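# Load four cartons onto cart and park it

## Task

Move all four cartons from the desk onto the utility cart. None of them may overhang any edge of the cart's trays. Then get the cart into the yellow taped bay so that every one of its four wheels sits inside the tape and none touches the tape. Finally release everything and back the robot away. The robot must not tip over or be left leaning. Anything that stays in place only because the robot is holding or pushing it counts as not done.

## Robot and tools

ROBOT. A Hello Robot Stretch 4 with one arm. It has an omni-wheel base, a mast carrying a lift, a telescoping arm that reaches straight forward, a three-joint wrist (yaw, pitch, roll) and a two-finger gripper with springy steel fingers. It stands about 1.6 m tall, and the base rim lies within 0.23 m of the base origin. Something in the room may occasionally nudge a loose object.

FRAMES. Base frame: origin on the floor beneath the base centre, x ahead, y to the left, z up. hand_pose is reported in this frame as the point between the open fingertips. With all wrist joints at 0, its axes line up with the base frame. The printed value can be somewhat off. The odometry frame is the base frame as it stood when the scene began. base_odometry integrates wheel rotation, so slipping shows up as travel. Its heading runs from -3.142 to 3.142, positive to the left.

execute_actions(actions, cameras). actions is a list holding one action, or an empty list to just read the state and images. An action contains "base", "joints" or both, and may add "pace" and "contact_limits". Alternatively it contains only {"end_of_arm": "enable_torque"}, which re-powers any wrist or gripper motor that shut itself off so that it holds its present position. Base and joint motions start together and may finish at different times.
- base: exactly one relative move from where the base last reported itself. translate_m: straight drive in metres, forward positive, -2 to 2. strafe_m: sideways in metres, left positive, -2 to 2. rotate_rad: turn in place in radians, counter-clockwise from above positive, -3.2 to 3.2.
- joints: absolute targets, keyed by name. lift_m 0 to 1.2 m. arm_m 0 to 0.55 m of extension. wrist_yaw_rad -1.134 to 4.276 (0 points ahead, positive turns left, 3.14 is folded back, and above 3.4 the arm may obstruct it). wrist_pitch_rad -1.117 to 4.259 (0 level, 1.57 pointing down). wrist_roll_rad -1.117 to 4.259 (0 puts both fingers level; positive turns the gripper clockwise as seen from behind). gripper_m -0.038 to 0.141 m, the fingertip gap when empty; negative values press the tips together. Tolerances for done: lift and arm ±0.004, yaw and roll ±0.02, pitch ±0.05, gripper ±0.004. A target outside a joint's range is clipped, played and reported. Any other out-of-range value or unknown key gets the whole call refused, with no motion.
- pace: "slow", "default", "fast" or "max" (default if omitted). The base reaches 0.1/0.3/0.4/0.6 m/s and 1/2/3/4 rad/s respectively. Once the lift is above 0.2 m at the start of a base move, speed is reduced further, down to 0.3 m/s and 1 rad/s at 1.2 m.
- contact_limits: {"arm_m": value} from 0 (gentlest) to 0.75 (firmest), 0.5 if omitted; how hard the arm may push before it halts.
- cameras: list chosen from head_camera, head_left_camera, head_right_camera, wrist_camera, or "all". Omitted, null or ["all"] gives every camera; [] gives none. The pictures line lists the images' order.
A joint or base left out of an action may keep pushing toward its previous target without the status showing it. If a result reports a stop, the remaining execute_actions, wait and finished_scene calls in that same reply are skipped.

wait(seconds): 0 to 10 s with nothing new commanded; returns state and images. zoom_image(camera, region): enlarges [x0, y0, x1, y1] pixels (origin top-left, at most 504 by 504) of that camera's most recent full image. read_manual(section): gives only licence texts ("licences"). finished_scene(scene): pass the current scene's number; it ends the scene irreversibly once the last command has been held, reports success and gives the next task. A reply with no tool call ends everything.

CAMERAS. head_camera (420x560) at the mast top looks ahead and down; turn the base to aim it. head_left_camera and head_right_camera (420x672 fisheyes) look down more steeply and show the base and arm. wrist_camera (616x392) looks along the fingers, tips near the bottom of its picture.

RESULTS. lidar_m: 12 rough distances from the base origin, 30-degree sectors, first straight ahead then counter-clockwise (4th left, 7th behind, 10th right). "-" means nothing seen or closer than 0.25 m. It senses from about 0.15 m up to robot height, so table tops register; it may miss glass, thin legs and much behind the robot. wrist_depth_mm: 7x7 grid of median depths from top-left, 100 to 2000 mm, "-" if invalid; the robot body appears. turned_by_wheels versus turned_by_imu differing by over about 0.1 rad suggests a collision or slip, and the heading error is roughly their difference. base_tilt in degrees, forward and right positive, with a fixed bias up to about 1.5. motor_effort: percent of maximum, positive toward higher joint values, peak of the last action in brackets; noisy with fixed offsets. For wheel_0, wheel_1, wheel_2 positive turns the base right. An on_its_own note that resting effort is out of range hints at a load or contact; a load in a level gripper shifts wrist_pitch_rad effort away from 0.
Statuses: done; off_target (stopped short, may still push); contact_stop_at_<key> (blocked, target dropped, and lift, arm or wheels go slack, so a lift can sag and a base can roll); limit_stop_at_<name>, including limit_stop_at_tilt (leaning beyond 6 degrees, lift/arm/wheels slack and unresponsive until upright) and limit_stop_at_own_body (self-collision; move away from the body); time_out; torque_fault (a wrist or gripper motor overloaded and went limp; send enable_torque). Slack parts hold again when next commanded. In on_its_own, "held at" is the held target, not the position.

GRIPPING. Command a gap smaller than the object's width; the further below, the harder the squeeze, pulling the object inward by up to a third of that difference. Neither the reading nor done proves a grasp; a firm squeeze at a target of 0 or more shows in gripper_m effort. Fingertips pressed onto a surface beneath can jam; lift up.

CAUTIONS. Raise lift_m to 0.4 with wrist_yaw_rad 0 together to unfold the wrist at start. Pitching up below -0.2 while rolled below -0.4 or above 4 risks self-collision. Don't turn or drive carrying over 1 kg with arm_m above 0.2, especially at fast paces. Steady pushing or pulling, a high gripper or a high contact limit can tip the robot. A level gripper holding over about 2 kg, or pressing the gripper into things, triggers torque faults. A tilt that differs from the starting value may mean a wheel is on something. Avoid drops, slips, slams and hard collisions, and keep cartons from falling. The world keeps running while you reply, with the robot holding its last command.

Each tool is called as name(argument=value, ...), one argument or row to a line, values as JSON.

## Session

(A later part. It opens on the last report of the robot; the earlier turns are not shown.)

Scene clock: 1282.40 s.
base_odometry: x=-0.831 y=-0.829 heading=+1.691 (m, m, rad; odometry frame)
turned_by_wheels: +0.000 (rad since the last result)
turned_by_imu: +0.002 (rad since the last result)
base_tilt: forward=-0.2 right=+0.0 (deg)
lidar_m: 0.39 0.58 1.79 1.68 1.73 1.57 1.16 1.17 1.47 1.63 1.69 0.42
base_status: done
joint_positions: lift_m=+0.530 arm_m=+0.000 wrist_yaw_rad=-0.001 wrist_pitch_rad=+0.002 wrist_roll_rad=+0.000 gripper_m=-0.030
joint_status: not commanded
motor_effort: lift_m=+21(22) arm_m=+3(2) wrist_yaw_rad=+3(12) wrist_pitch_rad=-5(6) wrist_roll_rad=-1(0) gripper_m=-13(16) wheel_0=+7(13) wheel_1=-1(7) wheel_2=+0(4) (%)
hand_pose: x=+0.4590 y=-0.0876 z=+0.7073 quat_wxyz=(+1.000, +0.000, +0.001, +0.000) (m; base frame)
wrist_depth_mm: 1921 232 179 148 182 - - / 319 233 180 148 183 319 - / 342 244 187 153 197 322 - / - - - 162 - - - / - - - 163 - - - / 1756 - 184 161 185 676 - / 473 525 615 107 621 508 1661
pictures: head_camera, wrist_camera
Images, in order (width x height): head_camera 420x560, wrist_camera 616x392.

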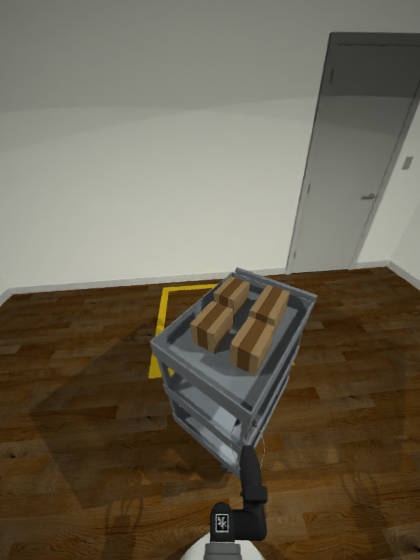

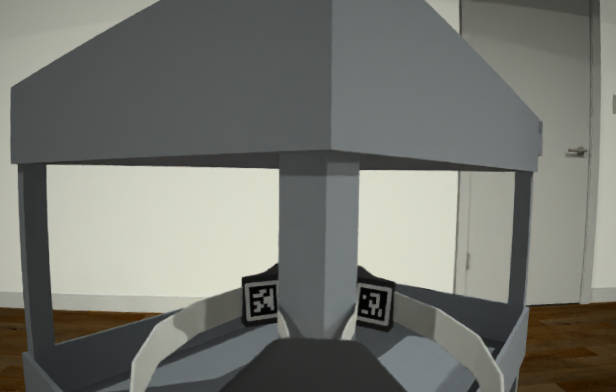

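execute_actions(
  actions=[
    {"base":{"strafe_m":-0.12},"pace":"slow"},
  ],
  cameras=[],
)

execute_actions(
  actions=[
    {"base":{"rotate_rad":0.19},"pace":"slow"},
  ],
  cameras=[],
)

execute_actions(
  actions=[
    {"base":{"strafe_m":-0.12},"pace":"slow"},
  ],
  cameras=["head_camera","wrist_camera"],
)

Scene clock: 1314.20 s.
base_odometry: x=-0.712 y=-0.815 heading=+1.692 (m, m, rad; odometry frame)
turned_by_wheels: +0.000 (rad since the last result)
turned_by_imu: +0.002 (rad since the last result)
base_tilt: forward=-0.1 right=+0.0 (deg)
lidar_m: 0.38 0.51 1.90 1.79 1.85 1.57 1.13 1.16 1.64 1.53 1.56 0.41
base_status: done
joint_positions: lift_m=+0.530 arm_m=+0.000 wrist_yaw_rad=+0.001 wrist_pitch_rad=+0.002 wrist_roll_rad=+0.000 gripper_m=-0.030
joint_status: not commanded
motor_effort: lift_m=+22(22) arm_m=+2(2) wrist_yaw_rad=-3(6) wrist_pitch_rad=-6(6) wrist_roll_rad=+0(0) gripper_m=-14(16) wheel_0=+6(12) wheel_1=-1(4) wheel_2=+0(1) (%)
hand_pose: x=+0.4592 y=-0.0870 z=+0.7073 quat_wxyz=(+1.000, +0.000, +0.001, +0.001) (m; base frame)
wrist_depth_mm: 260 204 169 145 191 - - / 251 205 170 146 192 - - / 263 212 175 151 212 512 - / - - - 159 - - - / - - - 160 - - - / - - 183 158 185 715 - / 484 530 615 107 591 559 1576
pictures: none
No camera images: the call's "cameras" was empty. Leave "cameras" out to get every camera's image.

Scene clock: 1315.37 s.
base_odometry: x=-0.712 y=-0.815 heading=+1.880 (m, m, rad; odometry frame)
turned_by_wheels: +0.189 (rad since the last result)
turned_by_imu: +0.194 (rad since the last result)
base_tilt: forward=-0.2 right=+0.0 (deg)
lidar_m: 0.37 0.66 1.82 1.79 1.89 1.48 1.15 1.20 1.56 1.52 1.67 0.38
base_status: done
joint_positions: lift_m=+0.530 arm_m=+0.000 wrist_yaw_rad=-0.006 wrist_pitch_rad=+0.002 wrist_roll_rad=+0.000 gripper_m=-0.030
joint_status: not commanded
on_its_own: wrist_yaw_rad is at rest, and its effort (+18) is outside its rest range (-13 to +13)
motor_effort: lift_m=+21(21) arm_m=+2(2) wrist_yaw_rad=+18(43) wrist_pitch_rad=-7(6) wrist_roll_rad=-1(0) gripper_m=-15(16) wheel_0=-6(8) wheel_1=-3(8) wheel_2=-8(15) (%)
hand_pose: x=+0.4585 y=-0.0891 z=+0.7072 quat_wxyz=(+1.000, +0.000, +0.001, -0.003) (m; base frame)
wrist_depth_mm: - - 191 144 164 228 1921 / - 293 192 145 166 229 375 / - 317 204 151 173 244 345 / - - - 156 - 1921 1983 / - - - 158 - - 1921 / - - 183 160 181 707 627 / 1464 477 585 107 597 549 574
pictures: none
No camera images: the call's "cameras" was empty. Leave "cameras" out to get every camera's image.

Scene clock: 1317.73 s.
base_odometry: x=-0.598 y=-0.779 heading=+1.881 (m, m, rad; odometry frame)
turned_by_wheels: +0.000 (rad since the last result)
turned_by_imu: +0.002 (rad since the last result)
base_tilt: forward=-0.1 right=+0.1 (deg)
lidar_m: 0.39 0.61 1.95 1.92 1.93 1.49 1.16 1.21 1.43 1.40 1.54 0.42
base_status: done
joint_positions: lift_m=+0.530 arm_m=+0.000 wrist_yaw_rad=+0.005 wrist_pitch_rad=+0.003 wrist_roll_rad=+0.000 gripper_m=-0.030
joint_status: not commanded
motor_effort: lift_m=+21(21) arm_m=+2(2) wrist_yaw_rad=-13(21) wrist_pitch_rad=-8(8) wrist_roll_rad=-1(1) gripper_m=-17(15) wheel_0=+5(10) wheel_1=-4(3) wheel_2=+1(6) (%)
hand_pose: x=+0.4595 y=-0.0859 z=+0.7071 quat_wxyz=(+1.000, +0.000, +0.001, +0.003) (m; base frame)
wrist_depth_mm: - 274 182 146 172 1078 1863 / - 258 182 147 174 254 1863 / 418 278 191 149 182 257 462 / - - - 158 - 1983 1921 / - - - 159 - - 1983 / 1808 - 185 160 184 699 1921 / 1366 517 597 107 591 549 580
pictures: head_camera, wrist_camera
Images, in order (width x height): head_camera 420x560, wrist_camera 616x392.

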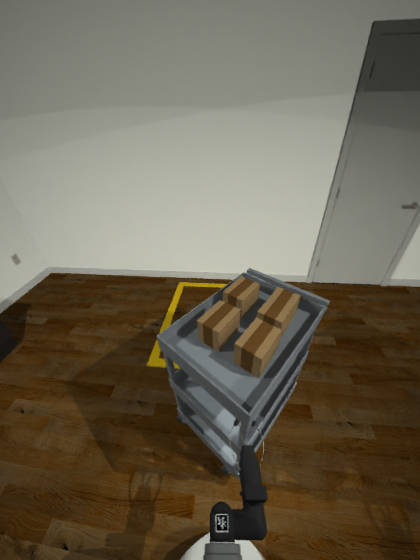

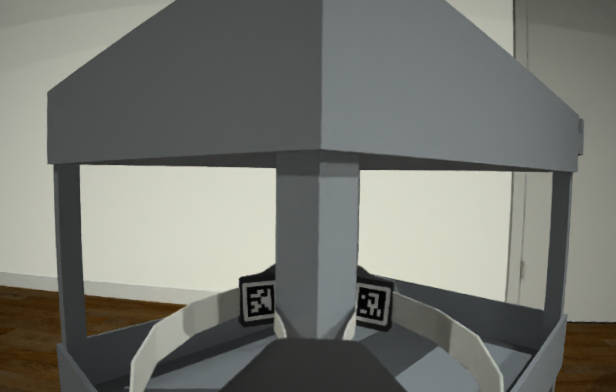

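Push forward a portion and check.

execute_actions(
  actions=[
    {"base":{"translate_m":0.35}},
  ],
  cameras=["head_camera"],
)

zoom_image(
  camera="head_camera",
  region=[100, 230, 400, 480],
)

Scene clock: 1323.83 s.
base_odometry: x=-0.705 y=-0.445 heading=+1.881 (m, m, rad; odometry frame)
turned_by_wheels: +0.000 (rad since the last result)
turned_by_imu: +0.001 (rad since the last result)
base_tilt: forward=-0.1 right=+0.1 (deg)
lidar_m: 0.35 2.05 1.88 1.87 2.05 1.86 1.50 1.57 1.48 1.44 0.77 0.36
base_status: done
joint_positions: lift_m=+0.530 arm_m=+0.000 wrist_yaw_rad=-0.001 wrist_pitch_rad=+0.003 wrist_roll_rad=+0.000 gripper_m=-0.030
joint_status: not commanded
motor_effort: lift_m=+21(21) arm_m=+2(2) wrist_yaw_rad=+3(27) wrist_pitch_rad=-9(10) wrist_roll_rad=+0(1) gripper_m=-16(15) wheel_0=+2(10) wheel_1=+4(11) wheel_2=-1(19) (%)
hand_pose: x=+0.4589 y=-0.0876 z=+0.7069 quat_wxyz=(+1.000, +0.000, +0.002, +0.000) (m; base frame)
wrist_depth_mm: 1863 1863 237 117 126 141 - / 1921 1863 236 118 128 142 154 / 1921 1863 294 121 132 145 156 / 1983 1921 1756 128 1708 1708 1618 / 1921 1983 1863 130 1756 1618 1618 / 1863 1863 184 131 181 750 699 / 1537 1464 574 107 585 549 609
pictures: head_camera
Images, in order (width x height): head_camera 420x560.

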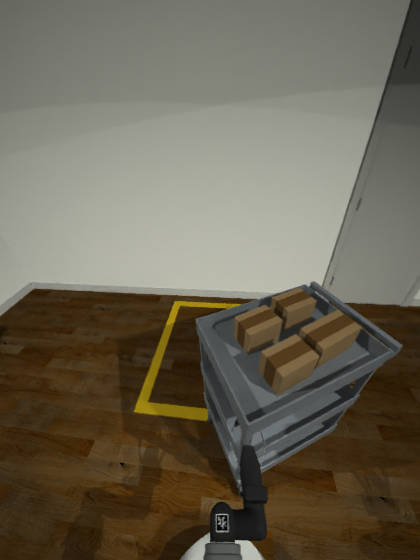

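Region (100, 230, 400, 480) of head_camera's 420x560 image, scaled by 1.680, with more detail than that image has.

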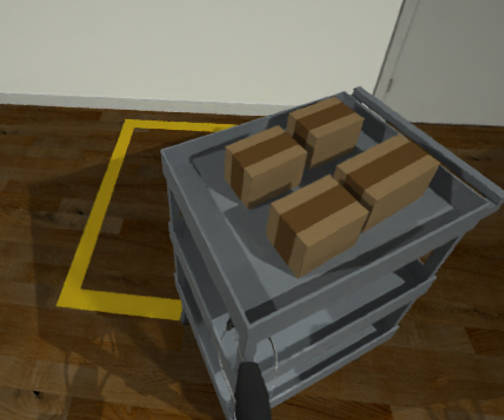

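execute_actions(
  actions=[
    {"base":{"strafe_m":-0.35},"pace":"slow"},
  ],
  cameras=["head_camera"],
)

Scene clock: 1374.07 s.
base_odometry: x=-0.372 y=-0.339 heading=+1.881 (m, m, rad; odometry frame)
turned_by_wheels: +0.000 (rad since the last result)
turned_by_imu: +0.003 (rad since the last result)
base_tilt: forward=-0.1 right=-0.1 (deg)
lidar_m: 0.34 0.61 2.26 2.23 2.39 1.58 1.53 1.45 1.12 1.08 1.98 0.38
base_status: done
joint_positions: lift_m=+0.530 arm_m=+0.000 wrist_yaw_rad=+0.004 wrist_pitch_rad=+0.004 wrist_roll_rad=+0.000 gripper_m=-0.030
joint_status: not commanded
motor_effort: lift_m=+21(21) arm_m=+2(2) wrist_yaw_rad=-9(23) wrist_pitch_rad=-10(9) wrist_roll_rad=-1(0) gripper_m=-15(16) wheel_0=+5(13) wheel_1=-4(5) wheel_2=+0(0) (%)
hand_pose: x=+0.4593 y=-0.0864 z=+0.7069 quat_wxyz=(+1.000, +0.000, +0.002, +0.002) (m; base frame)
wrist_depth_mm: 1921 233 158 125 146 208 1499 / 1863 232 159 126 148 210 342 / 410 251 167 131 154 227 330 / 1921 1863 1863 137 1661 1618 1537 / 1921 1863 1808 138 1708 1661 1576 / 1808 1983 185 139 180 699 1078 / 1366 504 580 107 591 544 574
pictures: head_camera
Images, in order (width x height): head_camera 420x560.

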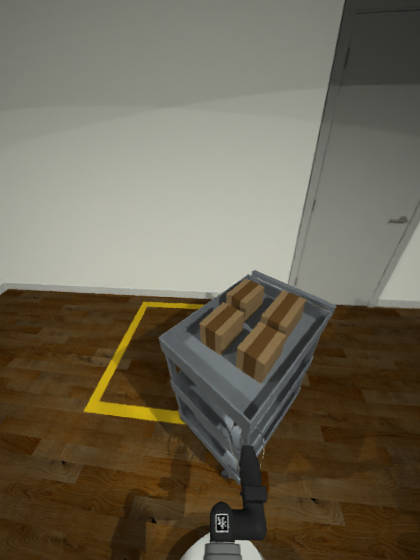

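execute_actions(
  actions=[
    {"base":{"strafe_m":-0.28},"pace":"slow"},
  ],
  cameras=["head_camera"],
)

zoom_image(
  camera="head_camera",
  region=[60, 230, 360, 480],
)

Scene clock: 1381.77 s.
base_odometry: x=-0.105 y=-0.253 heading=+1.881 (m, m, rad; odometry frame)
turned_by_wheels: +0.000 (rad since the last result)
turned_by_imu: +0.002 (rad since the last result)
base_tilt: forward=-0.2 right=+0.0 (deg)
lidar_m: 0.37 0.47 2.53 2.51 2.46 1.59 1.55 1.10 0.84 0.81 0.90 0.39
base_status: done
joint_positions: lift_m=+0.530 arm_m=+0.000 wrist_yaw_rad=+0.005 wrist_pitch_rad=+0.004 wrist_roll_rad=+0.000 gripper_m=-0.030
joint_status: not commanded
motor_effort: lift_m=+21(21) arm_m=+2(2) wrist_yaw_rad=-13(17) wrist_pitch_rad=-10(10) wrist_roll_rad=-1(0) gripper_m=-17(17) wheel_0=+3(9) wheel_1=-4(8) wheel_2=+1(2) (%)
hand_pose: x=+0.4594 y=-0.0860 z=+0.7069 quat_wxyz=(+1.000, +0.000, +0.002, +0.002) (m; base frame)
wrist_depth_mm: 195 169 148 133 184 1537 1499 / 196 170 150 133 185 1499 1464 / 202 175 156 138 216 1537 1499 / 1863 1863 1708 143 1618 1576 1499 / 1921 1756 1808 145 1618 1618 1537 / 1863 1756 183 147 180 1576 1537 / 492 530 615 107 627 1397 1576
pictures: head_camera
Images, in order (width x height): head_camera 420x560.

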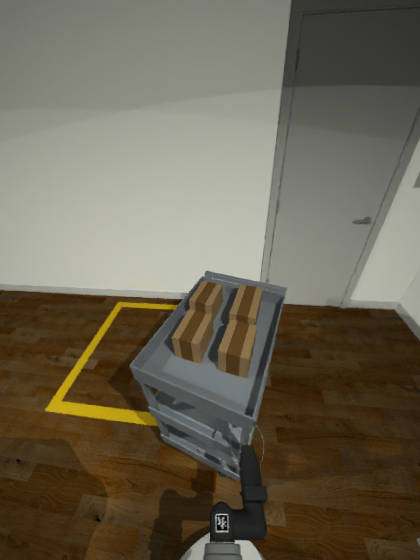

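Region (60, 230, 360, 480) of head_camera's 420x560 image, scaled by 1.680, with more detail than that image has.

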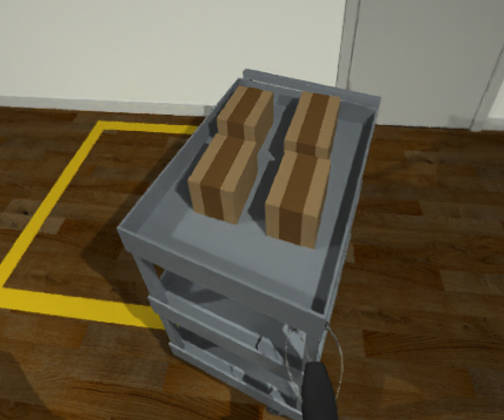

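execute_actions(
  actions=[
    {"joints":{"gripper_m":0.141}},
  ],
  cameras=[],
)

execute_actions(
  actions=[
    {"base":{"translate_m":-0.14}},
  ],
  cameras=[],
)

execute_actions(
  actions=[
    {"base":{"strafe_m":0.9}},
  ],
  cameras=[],
)

execute_actions(
  actions=[
    {"base":{"translate_m":0.5}},
  ],
  cameras=[],
)

execute_actions(
  actions=[
    {"base":{"rotate_rad":-1.087}},
  ],
  cameras=["head_camera","wrist_camera"],
)

Scene clock: 1450.33 s.
base_odometry: x=-0.105 y=-0.253 heading=+1.881 (m, m, rad; odometry frame)
turned_by_wheels: +0.000 (rad since the last result)
turned_by_imu: +0.002 (rad since the last result)
base_tilt: forward=-0.1 right=+0.0 (deg)
lidar_m: 0.37 0.47 2.55 2.51 2.45 1.60 1.56 1.11 0.84 0.82 0.89 0.38
base_status: not commanded
joint_positions: lift_m=+0.530 arm_m=+0.000 wrist_yaw_rad=-0.002 wrist_pitch_rad=+0.002 wrist_roll_rad=+0.000 gripper_m=+0.141
joint_status: all done
motor_effort: lift_m=+21(21) arm_m=+2(2) wrist_yaw_rad=+6(12) wrist_pitch_rad=-6(10) wrist_roll_rad=+0(0) gripper_m=-1(17) wheel_0=+3(3) wheel_1=-4(4) wheel_2=+1(1) (%)
hand_pose: x=+0.4589 y=-0.0879 z=+0.7072 quat_wxyz=(+1.000, +0.000, +0.001, -0.001) (m; base frame)
wrist_depth_mm: 198 174 153 138 186 1537 1430 / 200 175 154 138 187 1537 1499 / 206 180 158 142 222 1576 1537 / 1863 1863 1756 147 1618 1576 1499 / 1808 1808 1708 148 1618 1576 1537 / 1921 668 715 150 683 661 1537 / 496 549 609 107 585 1537 1576
pictures: none
No camera images: the call's "cameras" was empty. Leave "cameras" out to get every camera's image.

Scene clock: 1452.10 s.
base_odometry: x=-0.063 y=-0.386 heading=+1.881 (m, m, rad; odometry frame)
turned_by_wheels: +0.000 (rad since the last result)
turned_by_imu: +0.001 (rad since the last result)
base_tilt: forward=+0.0 right=+0.0 (deg)
lidar_m: 0.50 0.64 2.56 2.53 2.26 1.47 1.42 1.05 0.81 0.81 0.89 0.74
base_status: done
joint_positions: lift_m=+0.530 arm_m=+0.000 wrist_yaw_rad=+0.000 wrist_pitch_rad=+0.002 wrist_roll_rad=+0.000 gripper_m=+0.141
joint_status: not commanded
motor_effort: lift_m=+21(22) arm_m=+2(2) wrist_yaw_rad=+2(6) wrist_pitch_rad=-6(6) wrist_roll_rad=+0(1) gripper_m=-1(0) wheel_0=-2(7) wheel_1=-2(3) wheel_2=+3(12) (%)
hand_pose: x=+0.4590 y=-0.0875 z=+0.7072 quat_wxyz=(+1.000, +0.000, +0.001, +0.000) (m; base frame)
wrist_depth_mm: 1983 1983 1808 1708 1756 1661 1618 / 424 364 314 282 1708 1708 1661 / 410 359 315 285 452 1661 1576 / 1921 1983 1808 1756 1808 1708 1661 / - - 1921 991 1756 1661 1708 / 1983 640 723 291 741 208 1708 / 469 574 615 107 676 1499 1576
pictures: none
No camera images: the call's "cameras" was empty. Leave "cameras" out to get every camera's image.

Scene clock: 1456.43 s.
base_odometry: x=-0.920 y=-0.661 heading=+1.881 (m, m, rad; odometry frame)
turned_by_wheels: +0.000 (rad since the last result)
turned_by_imu: +0.002 (rad since the last result)
base_tilt: forward=-0.2 right=+0.1 (deg)
lidar_m: 2.08 2.24 1.63 1.60 1.78 1.70 1.35 1.42 1.75 1.71 0.90 0.89
base_status: done
joint_positions: lift_m=+0.530 arm_m=+0.000 wrist_yaw_rad=+0.000 wrist_pitch_rad=+0.002 wrist_roll_rad=+0.000 gripper_m=+0.141
joint_status: not commanded
motor_effort: lift_m=+21(21) arm_m=+2(2) wrist_yaw_rad=+2(2) wrist_pitch_rad=-6(7) wrist_roll_rad=+0(0) gripper_m=+0(0) wheel_0=-2(11) wheel_1=+1(10) wheel_2=+0(2) (%)
hand_pose: x=+0.4590 y=-0.0874 z=+0.7073 quat_wxyz=(+1.000, +0.000, +0.001, +0.000) (m; base frame)
wrist_depth_mm: - 1983 1863 1808 1863 1808 1708 / - - 1983 1863 1863 1808 1756 / - - - 1983 1863 1808 1808 / - - - 1921 1863 1808 1808 / - - - 1921 1983 1808 1756 / - 1983 1921 1921 1983 208 1808 / 1499 1537 1661 107 1618 1499 1618
pictures: none
No camera images: the call's "cameras" was empty. Leave "cameras" out to get every camera's image.

Scene clock: 1459.60 s.
base_odometry: x=-1.072 y=-0.185 heading=+1.881 (m, m, rad; odometry frame)
turned_by_wheels: +0.000 (rad since the last result)
turned_by_imu: +0.000 (rad since the last result)
base_tilt: forward=-0.1 right=+0.0 (deg)
lidar_m: 1.57 1.72 1.59 1.55 1.72 2.19 1.87 1.94 1.80 0.64 0.60 1.62
base_status: done
joint_positions: lift_m=+0.530 arm_m=+0.000 wrist_yaw_rad=+0.000 wrist_pitch_rad=+0.002 wrist_roll_rad=+0.000 gripper_m=+0.141
joint_status: not commanded
motor_effort: lift_m=+20(21) arm_m=+2(3) wrist_yaw_rad=+2(1) wrist_pitch_rad=-6(6) wrist_roll_rad=+0(1) gripper_m=-2(0) wheel_0=+1(7) wheel_1=+3(4) wheel_2=-2(12) (%)
hand_pose: x=+0.4590 y=-0.0874 z=+0.7073 quat_wxyz=(+1.000, +0.000, +0.001, +0.000) (m; base frame)
wrist_depth_mm: 1537 1499 1397 1366 1366 1308 1281 / 1499 1464 1430 1366 1336 1336 1281 / 1537 1464 1464 1397 1366 1308 1281 / 1537 1537 1430 1430 1366 1308 1308 / 1661 1537 1499 1430 1397 1308 1281 / 1618 1499 1464 1430 1397 207 1308 / 1499 1537 1464 107 1366 1397 1366
pictures: none
No camera images: the call's "cameras" was empty. Leave "cameras" out to get every camera's image.

Scene clock: 1461.37 s.
base_odometry: x=-1.072 y=-0.185 heading=+0.795 (m, m, rad; odometry frame)
turned_by_wheels: -1.086 (rad since the last result)
turned_by_imu: -1.116 (rad since the last result)
base_tilt: forward=-0.1 right=+0.1 (deg)
lidar_m: 0.60 1.11 1.58 1.68 1.61 1.56 1.65 2.18 1.84 1.91 1.82 0.66
base_status: done
joint_positions: lift_m=+0.530 arm_m=+0.000 wrist_yaw_rad=+0.000 wrist_pitch_rad=+0.002 wrist_roll_rad=+0.000 gripper_m=+0.141
joint_status: not commanded
motor_effort: lift_m=+20(21) arm_m=+2(2) wrist_yaw_rad=+2(1) wrist_pitch_rad=-6(6) wrist_roll_rad=+0(0) gripper_m=+1(0) wheel_0=+5(8) wheel_1=+1(10) wheel_2=+4(9) (%)
hand_pose: x=+0.4590 y=-0.0875 z=+0.7073 quat_wxyz=(+1.000, +0.000, +0.001, +0.000) (m; base frame)
wrist_depth_mm: 1397 1618 1983 - - - 1983 / 1366 1618 1983 439 - - 1921 / 1366 1576 564 402 424 559 1983 / 1430 1618 - 1098 - - 1921 / 1397 1537 1983 1098 - - 1983 / 1397 1537 661 404 732 207 1983 / 1366 1430 627 107 512 569 1537
pictures: head_camera, wrist_camera
Images, in order (width x height): head_camera 420x560, wrist_camera 616x392.

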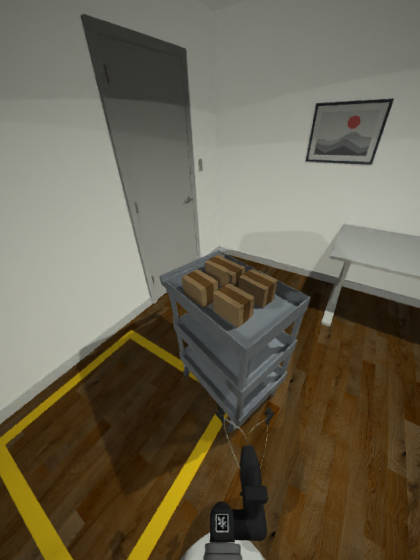

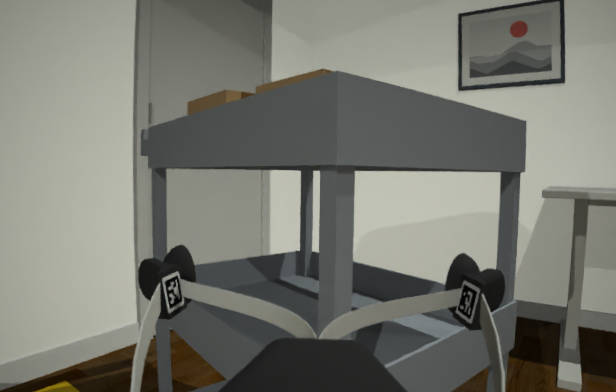

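execute_actions(
  actions=[
    {"base":{"strafe_m":-0.015}},
  ],
  cameras=[],
)

execute_actions(
  actions=[
    {"base":{"translate_m":0.19}},
  ],
  cameras=["wrist_camera"],
)

Scene clock: 1467.97 s.
base_odometry: x=-1.062 y=-0.195 heading=+0.795 (m, m, rad; odometry frame)
turned_by_wheels: +0.000 (rad since the last result)
turned_by_imu: +0.001 (rad since the last result)
base_tilt: forward=+0.0 right=+0.1 (deg)
lidar_m: 0.59 1.07 1.59 1.69 1.61 1.58 1.68 2.19 1.82 1.90 1.82 0.69
base_status: done
joint_positions: lift_m=+0.530 arm_m=+0.000 wrist_yaw_rad=+0.000 wrist_pitch_rad=+0.002 wrist_roll_rad=+0.000 gripper_m=+0.141
joint_status: not commanded
motor_effort: lift_m=+21(21) arm_m=+2(2) wrist_yaw_rad=+2(2) wrist_pitch_rad=-7(6) wrist_roll_rad=-1(0) gripper_m=-2(0) wheel_0=+3(12) wheel_1=-3(14) wheel_2=+0(4) (%)
hand_pose: x=+0.4590 y=-0.0874 z=+0.7073 quat_wxyz=(+1.000, +0.000, +0.001, +0.000) (m; base frame)
wrist_depth_mm: 1366 1661 - - - - 1863 / 1397 1618 1863 415 - - 1863 / 1397 1576 535 389 442 569 1921 / 1397 1661 - 1118 - - 1983 / 1430 1576 1921 1078 - - 1983 / 1464 1576 647 402 732 208 1863 / 1366 1537 597 107 521 597 1537
pictures: none
No camera images: the call's "cameras" was empty. Leave "cameras" out to get every camera's image.

Scene clock: 1470.00 s.
base_odometry: x=-0.929 y=-0.060 heading=+0.795 (m, m, rad; odometry frame)
turned_by_wheels: +0.000 (rad since the last result)
turned_by_imu: +0.001 (rad since the last result)
base_tilt: forward=-0.2 right=-0.1 (deg)
lidar_m: 0.43 0.78 1.49 1.58 2.27 1.73 1.87 2.29 1.92 2.02 1.63 0.45
base_status: done
joint_positions: lift_m=+0.530 arm_m=+0.000 wrist_yaw_rad=+0.000 wrist_pitch_rad=+0.002 wrist_roll_rad=+0.000 gripper_m=+0.141
joint_status: not commanded
motor_effort: lift_m=+20(21) arm_m=+2(2) wrist_yaw_rad=+2(2) wrist_pitch_rad=-6(6) wrist_roll_rad=+0(1) gripper_m=-2(1) wheel_0=+3(5) wheel_1=+2(13) wheel_2=-3(13) (%)
hand_pose: x=+0.4590 y=-0.0874 z=+0.7073 quat_wxyz=(+1.000, +0.000, +0.001, +0.000) (m; base frame)
wrist_depth_mm: 1308 1464 276 187 211 1921 1808 / 1336 1397 260 187 209 274 1025 / 1336 445 278 192 219 278 375 / 1308 1576 - 199 - - 1808 / 1336 1499 - 201 - 1921 1756 / 1336 676 715 197 715 208 1756 / 1366 574 615 107 627 549 484
pictures: wrist_camera
Images, in order (width x height): wrist_camera 616x392.

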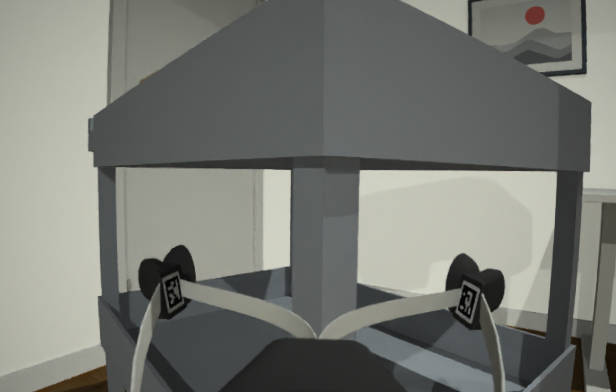

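execute_actions(
  actions=[
    {"joints":{"gripper_m":-0.03}},
  ],
  cameras=[],
)

execute_actions(
  actions=[
    {"base":{"strafe_m":0.4},"pace":"slow"},
  ],
  cameras=["head_camera"],
)

Scene clock: 1478.43 s.
base_odometry: x=-0.929 y=-0.060 heading=+0.795 (m, m, rad; odometry frame)
turned_by_wheels: +0.000 (rad since the last result)
turned_by_imu: +0.002 (rad since the last result)
base_tilt: forward=-0.2 right=+0.0 (deg)
lidar_m: 0.41 0.77 1.49 1.59 2.28 1.72 1.88 2.29 1.90 2.01 1.63 0.41
base_status: not commanded
joint_positions: lift_m=+0.530 arm_m=+0.000 wrist_yaw_rad=+0.006 wrist_pitch_rad=+0.003 wrist_roll_rad=+0.000 gripper_m=-0.029
joint_status: all done
on_its_own: wrist_yaw_rad is at rest, and its effort (-17) is outside its rest range (-13 to +13)
motor_effort: lift_m=+21(20) arm_m=+1(2) wrist_yaw_rad=-17(21) wrist_pitch_rad=-7(7) wrist_roll_rad=+0(0) gripper_m=-20(23) wheel_0=+1(2) wheel_1=+2(2) wheel_2=-1(3) (%)
hand_pose: x=+0.4596 y=-0.0856 z=+0.7072 quat_wxyz=(+1.000, +0.000, +0.001, +0.003) (m; base frame)
wrist_depth_mm: 1281 1537 231 169 191 258 1756 / 1336 449 233 171 192 249 338 / 1336 407 248 172 200 252 334 / 1336 1537 1983 183 - - 1863 / 1336 1537 - 185 - - 1863 / 1308 691 185 185 184 1983 1808 / 1308 554 621 107 591 535 492
pictures: none
No camera images: the call's "cameras" was empty. Leave "cameras" out to get every camera's image.

Scene clock: 1483.57 s.
base_odometry: x=-1.214 y=+0.220 heading=+0.795 (m, m, rad; odometry frame)
turned_by_wheels: +0.000 (rad since the last result)
turned_by_imu: +0.000 (rad since the last result)
base_tilt: forward=-0.1 right=+0.1 (deg)
lidar_m: 0.40 1.17 1.15 1.22 1.78 1.51 1.61 2.31 2.28 2.37 0.57 0.40
base_status: done
joint_positions: lift_m=+0.530 arm_m=+0.000 wrist_yaw_rad=-0.002 wrist_pitch_rad=+0.002 wrist_roll_rad=+0.000 gripper_m=-0.030
joint_status: not commanded
motor_effort: lift_m=+21(20) arm_m=+1(2) wrist_yaw_rad=+7(31) wrist_pitch_rad=-5(7) wrist_roll_rad=+0(0) gripper_m=-18(20) wheel_0=-5(10) wheel_1=+3(11) wheel_2=-1(1) (%)
hand_pose: x=+0.4589 y=-0.0880 z=+0.7074 quat_wxyz=(+1.000, +0.000, +0.001, -0.001) (m; base frame)
wrist_depth_mm: 991 1182 1464 160 160 160 - / 991 1205 1430 161 161 161 162 / 1008 1205 1499 163 163 163 163 / 1042 1229 1537 170 - - 1921 / 1025 1205 1464 172 - - 1921 / 1025 1229 182 173 184 778 715 / 1025 1138 1464 107 634 549 597
pictures: head_camera
Images, in order (width x height): head_camera 420x560.

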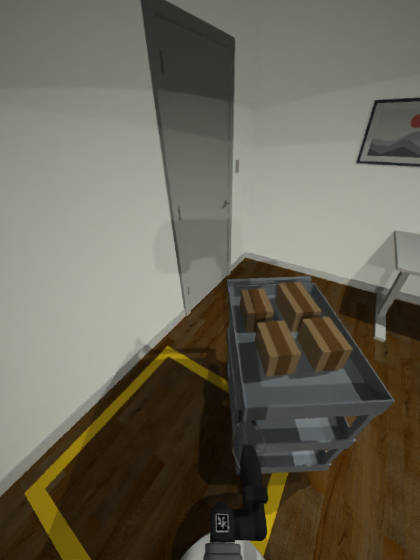

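zoom_image(
  camera="head_camera",
  region=[0, 230, 420, 560],
)

Region (0, 230, 420, 560) of head_camera's 420x560 image, scaled by 1.200, with more detail than that image has; it fills the top 396 rows of this view, and the rest is white.

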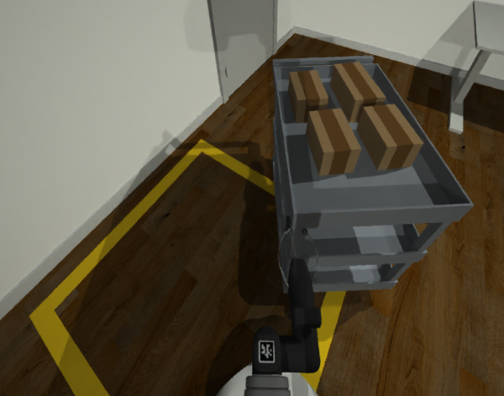

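execute_actions(
  actions=[
    {"base":{"strafe_m":0.4},"pace":"slow"},
  ],
  cameras=["head_camera"],
)

Scene clock: 1519.50 s.
base_odometry: x=-1.499 y=+0.500 heading=+0.795 (m, m, rad; odometry frame)
turned_by_wheels: +0.000 (rad since the last result)
turned_by_imu: +0.001 (rad since the last result)
base_tilt: forward=-0.1 right=-0.1 (deg)
lidar_m: 0.40 0.85 0.81 0.88 1.22 1.35 1.37 1.98 2.64 2.73 0.39 0.36
base_status: done
joint_positions: lift_m=+0.530 arm_m=+0.000 wrist_yaw_rad=-0.002 wrist_pitch_rad=+0.002 wrist_roll_rad=+0.000 gripper_m=-0.030
joint_status: not commanded
motor_effort: lift_m=+21(21) arm_m=+1(2) wrist_yaw_rad=+7(21) wrist_pitch_rad=-5(6) wrist_roll_rad=+0(0) gripper_m=-16(20) wheel_0=-4(12) wheel_1=+4(2) wheel_2=+0(1) (%)
hand_pose: x=+0.4589 y=-0.0880 z=+0.7074 quat_wxyz=(+1.000, +0.000, +0.001, -0.001) (m; base frame)
wrist_depth_mm: 691 820 1042 160 140 123 - / 707 831 1060 161 141 124 - / 715 842 1060 165 144 126 - / 699 842 1098 171 - - - / 707 831 1060 172 - - - / 699 866 182 173 182 668 - / 707 809 1098 107 1576 492 603
pictures: head_camera
Images, in order (width x height): head_camera 420x560.

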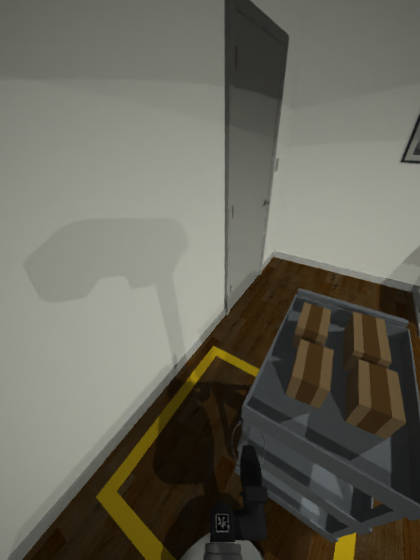

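execute_actions(
  actions=[
    {"base":{"strafe_m":0.24},"pace":"slow"},
  ],
  cameras=["head_camera","head_right_camera"],
)

Scene clock: 1534.10 s.
base_odometry: x=-1.670 y=+0.668 heading=+0.795 (m, m, rad; odometry frame)
turned_by_wheels: +0.000 (rad since the last result)
turned_by_imu: +0.001 (rad since the last result)
base_tilt: forward=-0.1 right=+0.0 (deg)
lidar_m: 0.38 0.63 0.60 0.65 0.92 1.79 1.30 1.72 2.88 0.39 0.33 0.34
base_status: done
joint_positions: lift_m=+0.530 arm_m=+0.000 wrist_yaw_rad=-0.005 wrist_pitch_rad=+0.002 wrist_roll_rad=+0.000 gripper_m=-0.030
joint_status: not commanded
on_its_own: wrist_yaw_rad is at rest, and its effort (+15) is outside its rest range (-13 to +13)
motor_effort: lift_m=+20(20) arm_m=+1(1) wrist_yaw_rad=+15(22) wrist_pitch_rad=-5(5) wrist_roll_rad=+0(0) gripper_m=-15(18) wheel_0=-5(14) wheel_1=+4(9) wheel_2=+0(0) (%)
hand_pose: x=+0.4587 y=-0.0887 z=+0.7074 quat_wxyz=(+1.000, +0.000, +0.001, -0.002) (m; base frame)
wrist_depth_mm: 512 609 759 160 130 108 - / 521 621 778 161 130 109 - / 521 615 788 165 135 116 - / 521 627 788 172 1618 - - / 525 634 798 173 1661 - - / 525 640 184 173 180 - - / 530 591 809 107 1576 469 574
pictures: head_camera, head_right_camera
Images, in order (width x height): head_camera 420x560, head_right_camera 420x672.

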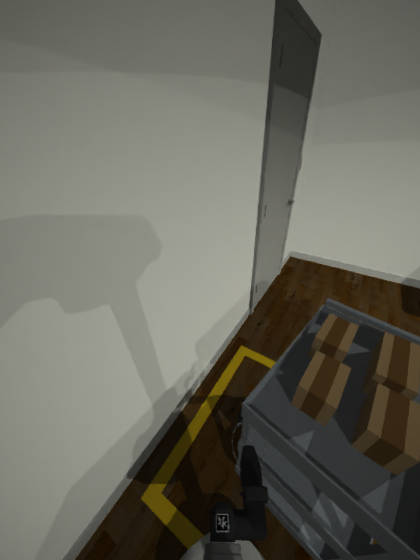

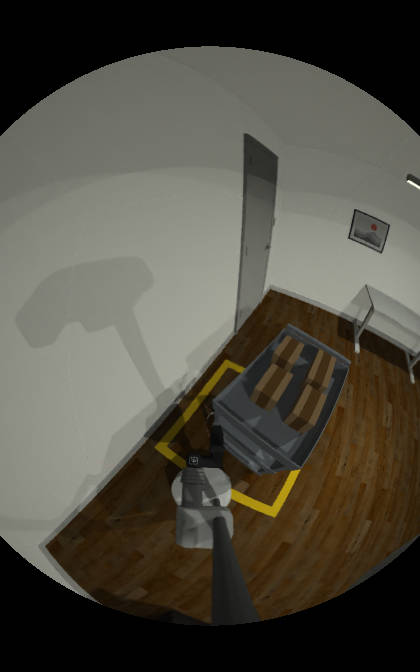

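zoom_image(
  camera="head_right_camera",
  region=[130, 300, 390, 540],
)

Region (130, 300, 390, 540) of head_right_camera's 420x672 image, scaled by 1.938, with more detail than that image has; it fills the top 465 rows of this view, and the rest is white.

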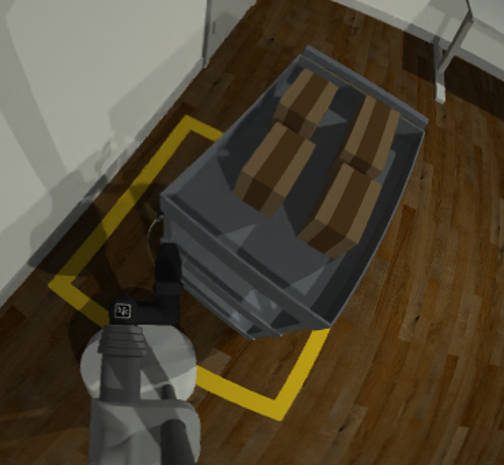

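execute_actions(
  actions=[
    {"base":{"strafe_m":0.08},"pace":"slow"},
  ],
  cameras=[],
)

execute_actions(
  actions=[
    {"joints":{"gripper_m":0.141}},
  ],
  cameras=[],
)

Scene clock: 1560.00 s.
base_odometry: x=-1.727 y=+0.724 heading=+0.795 (m, m, rad; odometry frame)
turned_by_wheels: +0.000 (rad since the last result)
turned_by_imu: +0.001 (rad since the last result)
base_tilt: forward=-0.2 right=+0.2 (deg)
lidar_m: 0.40 0.55 0.54 0.57 0.83 1.78 1.30 1.67 2.96 0.36 0.30 0.29
base_status: done
joint_positions: lift_m=+0.530 arm_m=+0.000 wrist_yaw_rad=-0.004 wrist_pitch_rad=+0.002 wrist_roll_rad=+0.000 gripper_m=-0.030
joint_status: not commanded
motor_effort: lift_m=+21(21) arm_m=+2(2) wrist_yaw_rad=+13(25) wrist_pitch_rad=-5(5) wrist_roll_rad=+0(0) gripper_m=-14(18) wheel_0=-5(15) wheel_1=+4(6) wheel_2=+0(0) (%)
hand_pose: x=+0.4587 y=-0.0886 z=+0.7074 quat_wxyz=(+1.000, +0.000, +0.001, -0.002) (m; base frame)
wrist_depth_mm: 452 539 683 158 125 106 - / 455 549 707 159 126 106 - / 462 554 699 163 132 113 - / 466 554 699 171 1464 - - / 469 564 707 172 1499 - - / 469 559 183 172 181 - - / 466 525 715 107 1464 1464 521
pictures: none
No camera images: the call's "cameras" was empty. Leave "cameras" out to get every camera's image.

Scene clock: 1562.60 s.
base_odometry: x=-1.727 y=+0.724 heading=+0.795 (m, m, rad; odometry frame)
turned_by_wheels: +0.000 (rad since the last result)
turned_by_imu: +0.001 (rad since the last result)
base_tilt: forward=-0.3 right=+0.0 (deg)
lidar_m: 0.38 0.55 0.53 0.59 0.82 1.77 1.30 1.67 2.97 0.36 0.31 0.31
base_status: not commanded
joint_positions: lift_m=+0.530 arm_m=+0.000 wrist_yaw_rad=+0.000 wrist_pitch_rad=+0.002 wrist_roll_rad=+0.000 gripper_m=+0.141
joint_status: all done
motor_effort: lift_m=+20(20) arm_m=+2(2) wrist_yaw_rad=+2(19) wrist_pitch_rad=-4(5) wrist_roll_rad=+0(1) gripper_m=+0(16) wheel_0=-4(6) wheel_1=+5(4) wheel_2=+0(0) (%)
hand_pose: x=+0.4591 y=-0.0875 z=+0.7075 quat_wxyz=(+1.000, +0.000, +0.001, +0.000) (m; base frame)
wrist_depth_mm: 452 539 676 163 128 107 - / 452 549 683 164 129 108 - / 462 549 699 167 134 115 - / 462 559 699 175 1430 - - / 466 539 699 177 1464 - - / 469 525 683 171 1308 208 - / 466 544 715 107 1499 1537 504
pictures: none
No camera images: the call's "cameras" was empty. Leave "cameras" out to get every camera's image.

execute_actions(
  actions=[
    {"base":{"translate_m":-0.7}},
  ],
  cameras=["head_camera","head_right_camera"],
)

Scene clock: 1571.83 s.
base_odometry: x=-2.218 y=+0.225 heading=+0.795 (m, m, rad; odometry frame)
turned_by_wheels: +0.000 (rad since the last result)
turned_by_imu: +0.003 (rad since the last result)
base_tilt: forward=-0.1 right=+0.1 (deg)
lidar_m: 0.94 0.95 0.91 0.98 1.19 0.76 0.57 0.77 2.77 2.80 2.94 0.86
base_status: done
joint_positions: lift_m=+0.530 arm_m=+0.000 wrist_yaw_rad=+0.000 wrist_pitch_rad=+0.002 wrist_roll_rad=+0.000 gripper_m=+0.141
joint_status: not commanded
motor_effort: lift_m=+20(21) arm_m=+2(2) wrist_yaw_rad=+2(2) wrist_pitch_rad=-5(5) wrist_roll_rad=+0(1) gripper_m=+0(0) wheel_0=-2(6) wheel_1=-2(8) wheel_2=+2(12) (%)
hand_pose: x=+0.4591 y=-0.0874 z=+0.7074 quat_wxyz=(+1.000, +0.000, +0.001, +0.000) (m; base frame)
wrist_depth_mm: 768 931 1205 1576 - - - / 788 960 1182 1576 - - - / 809 960 1255 1430 723 580 676 / 809 960 1205 1576 - 1281 - / 809 917 1229 1537 - 1160 - / 809 904 1182 878 715 208 788 / 809 931 1255 107 1205 597 1464
pictures: head_camera, head_right_camera
Images, in order (width x height): head_camera 420x560, head_right_camera 420x672.

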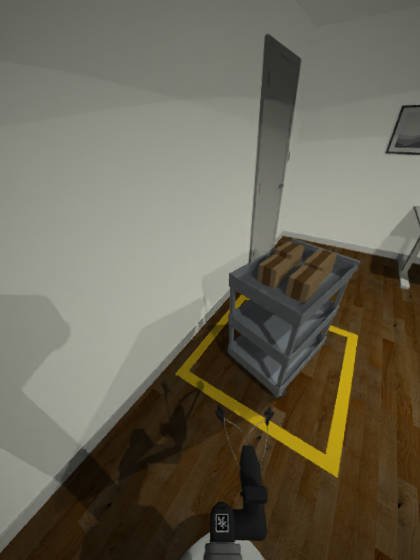

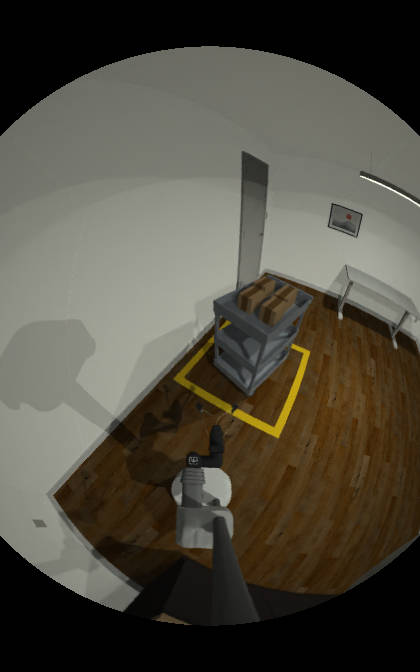

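zoom_image(
  camera="head_camera",
  region=[150, 210, 400, 480],
)

Region (150, 210, 400, 480) of head_camera's 420x560 image, scaled by 1.867, with more detail than that image has; it fills the left 467 columns of this view, and the rest is white.

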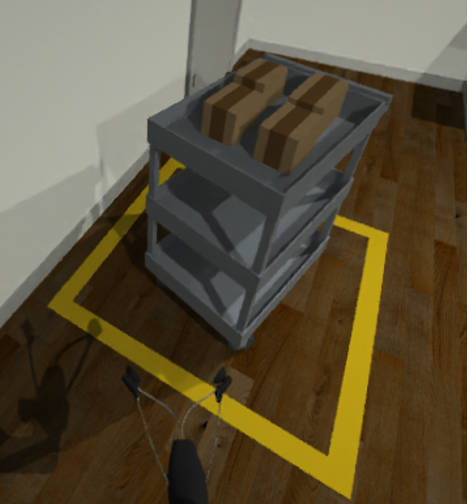

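finished_scene(
  scene=1,
)

The scene is finished: the task was done.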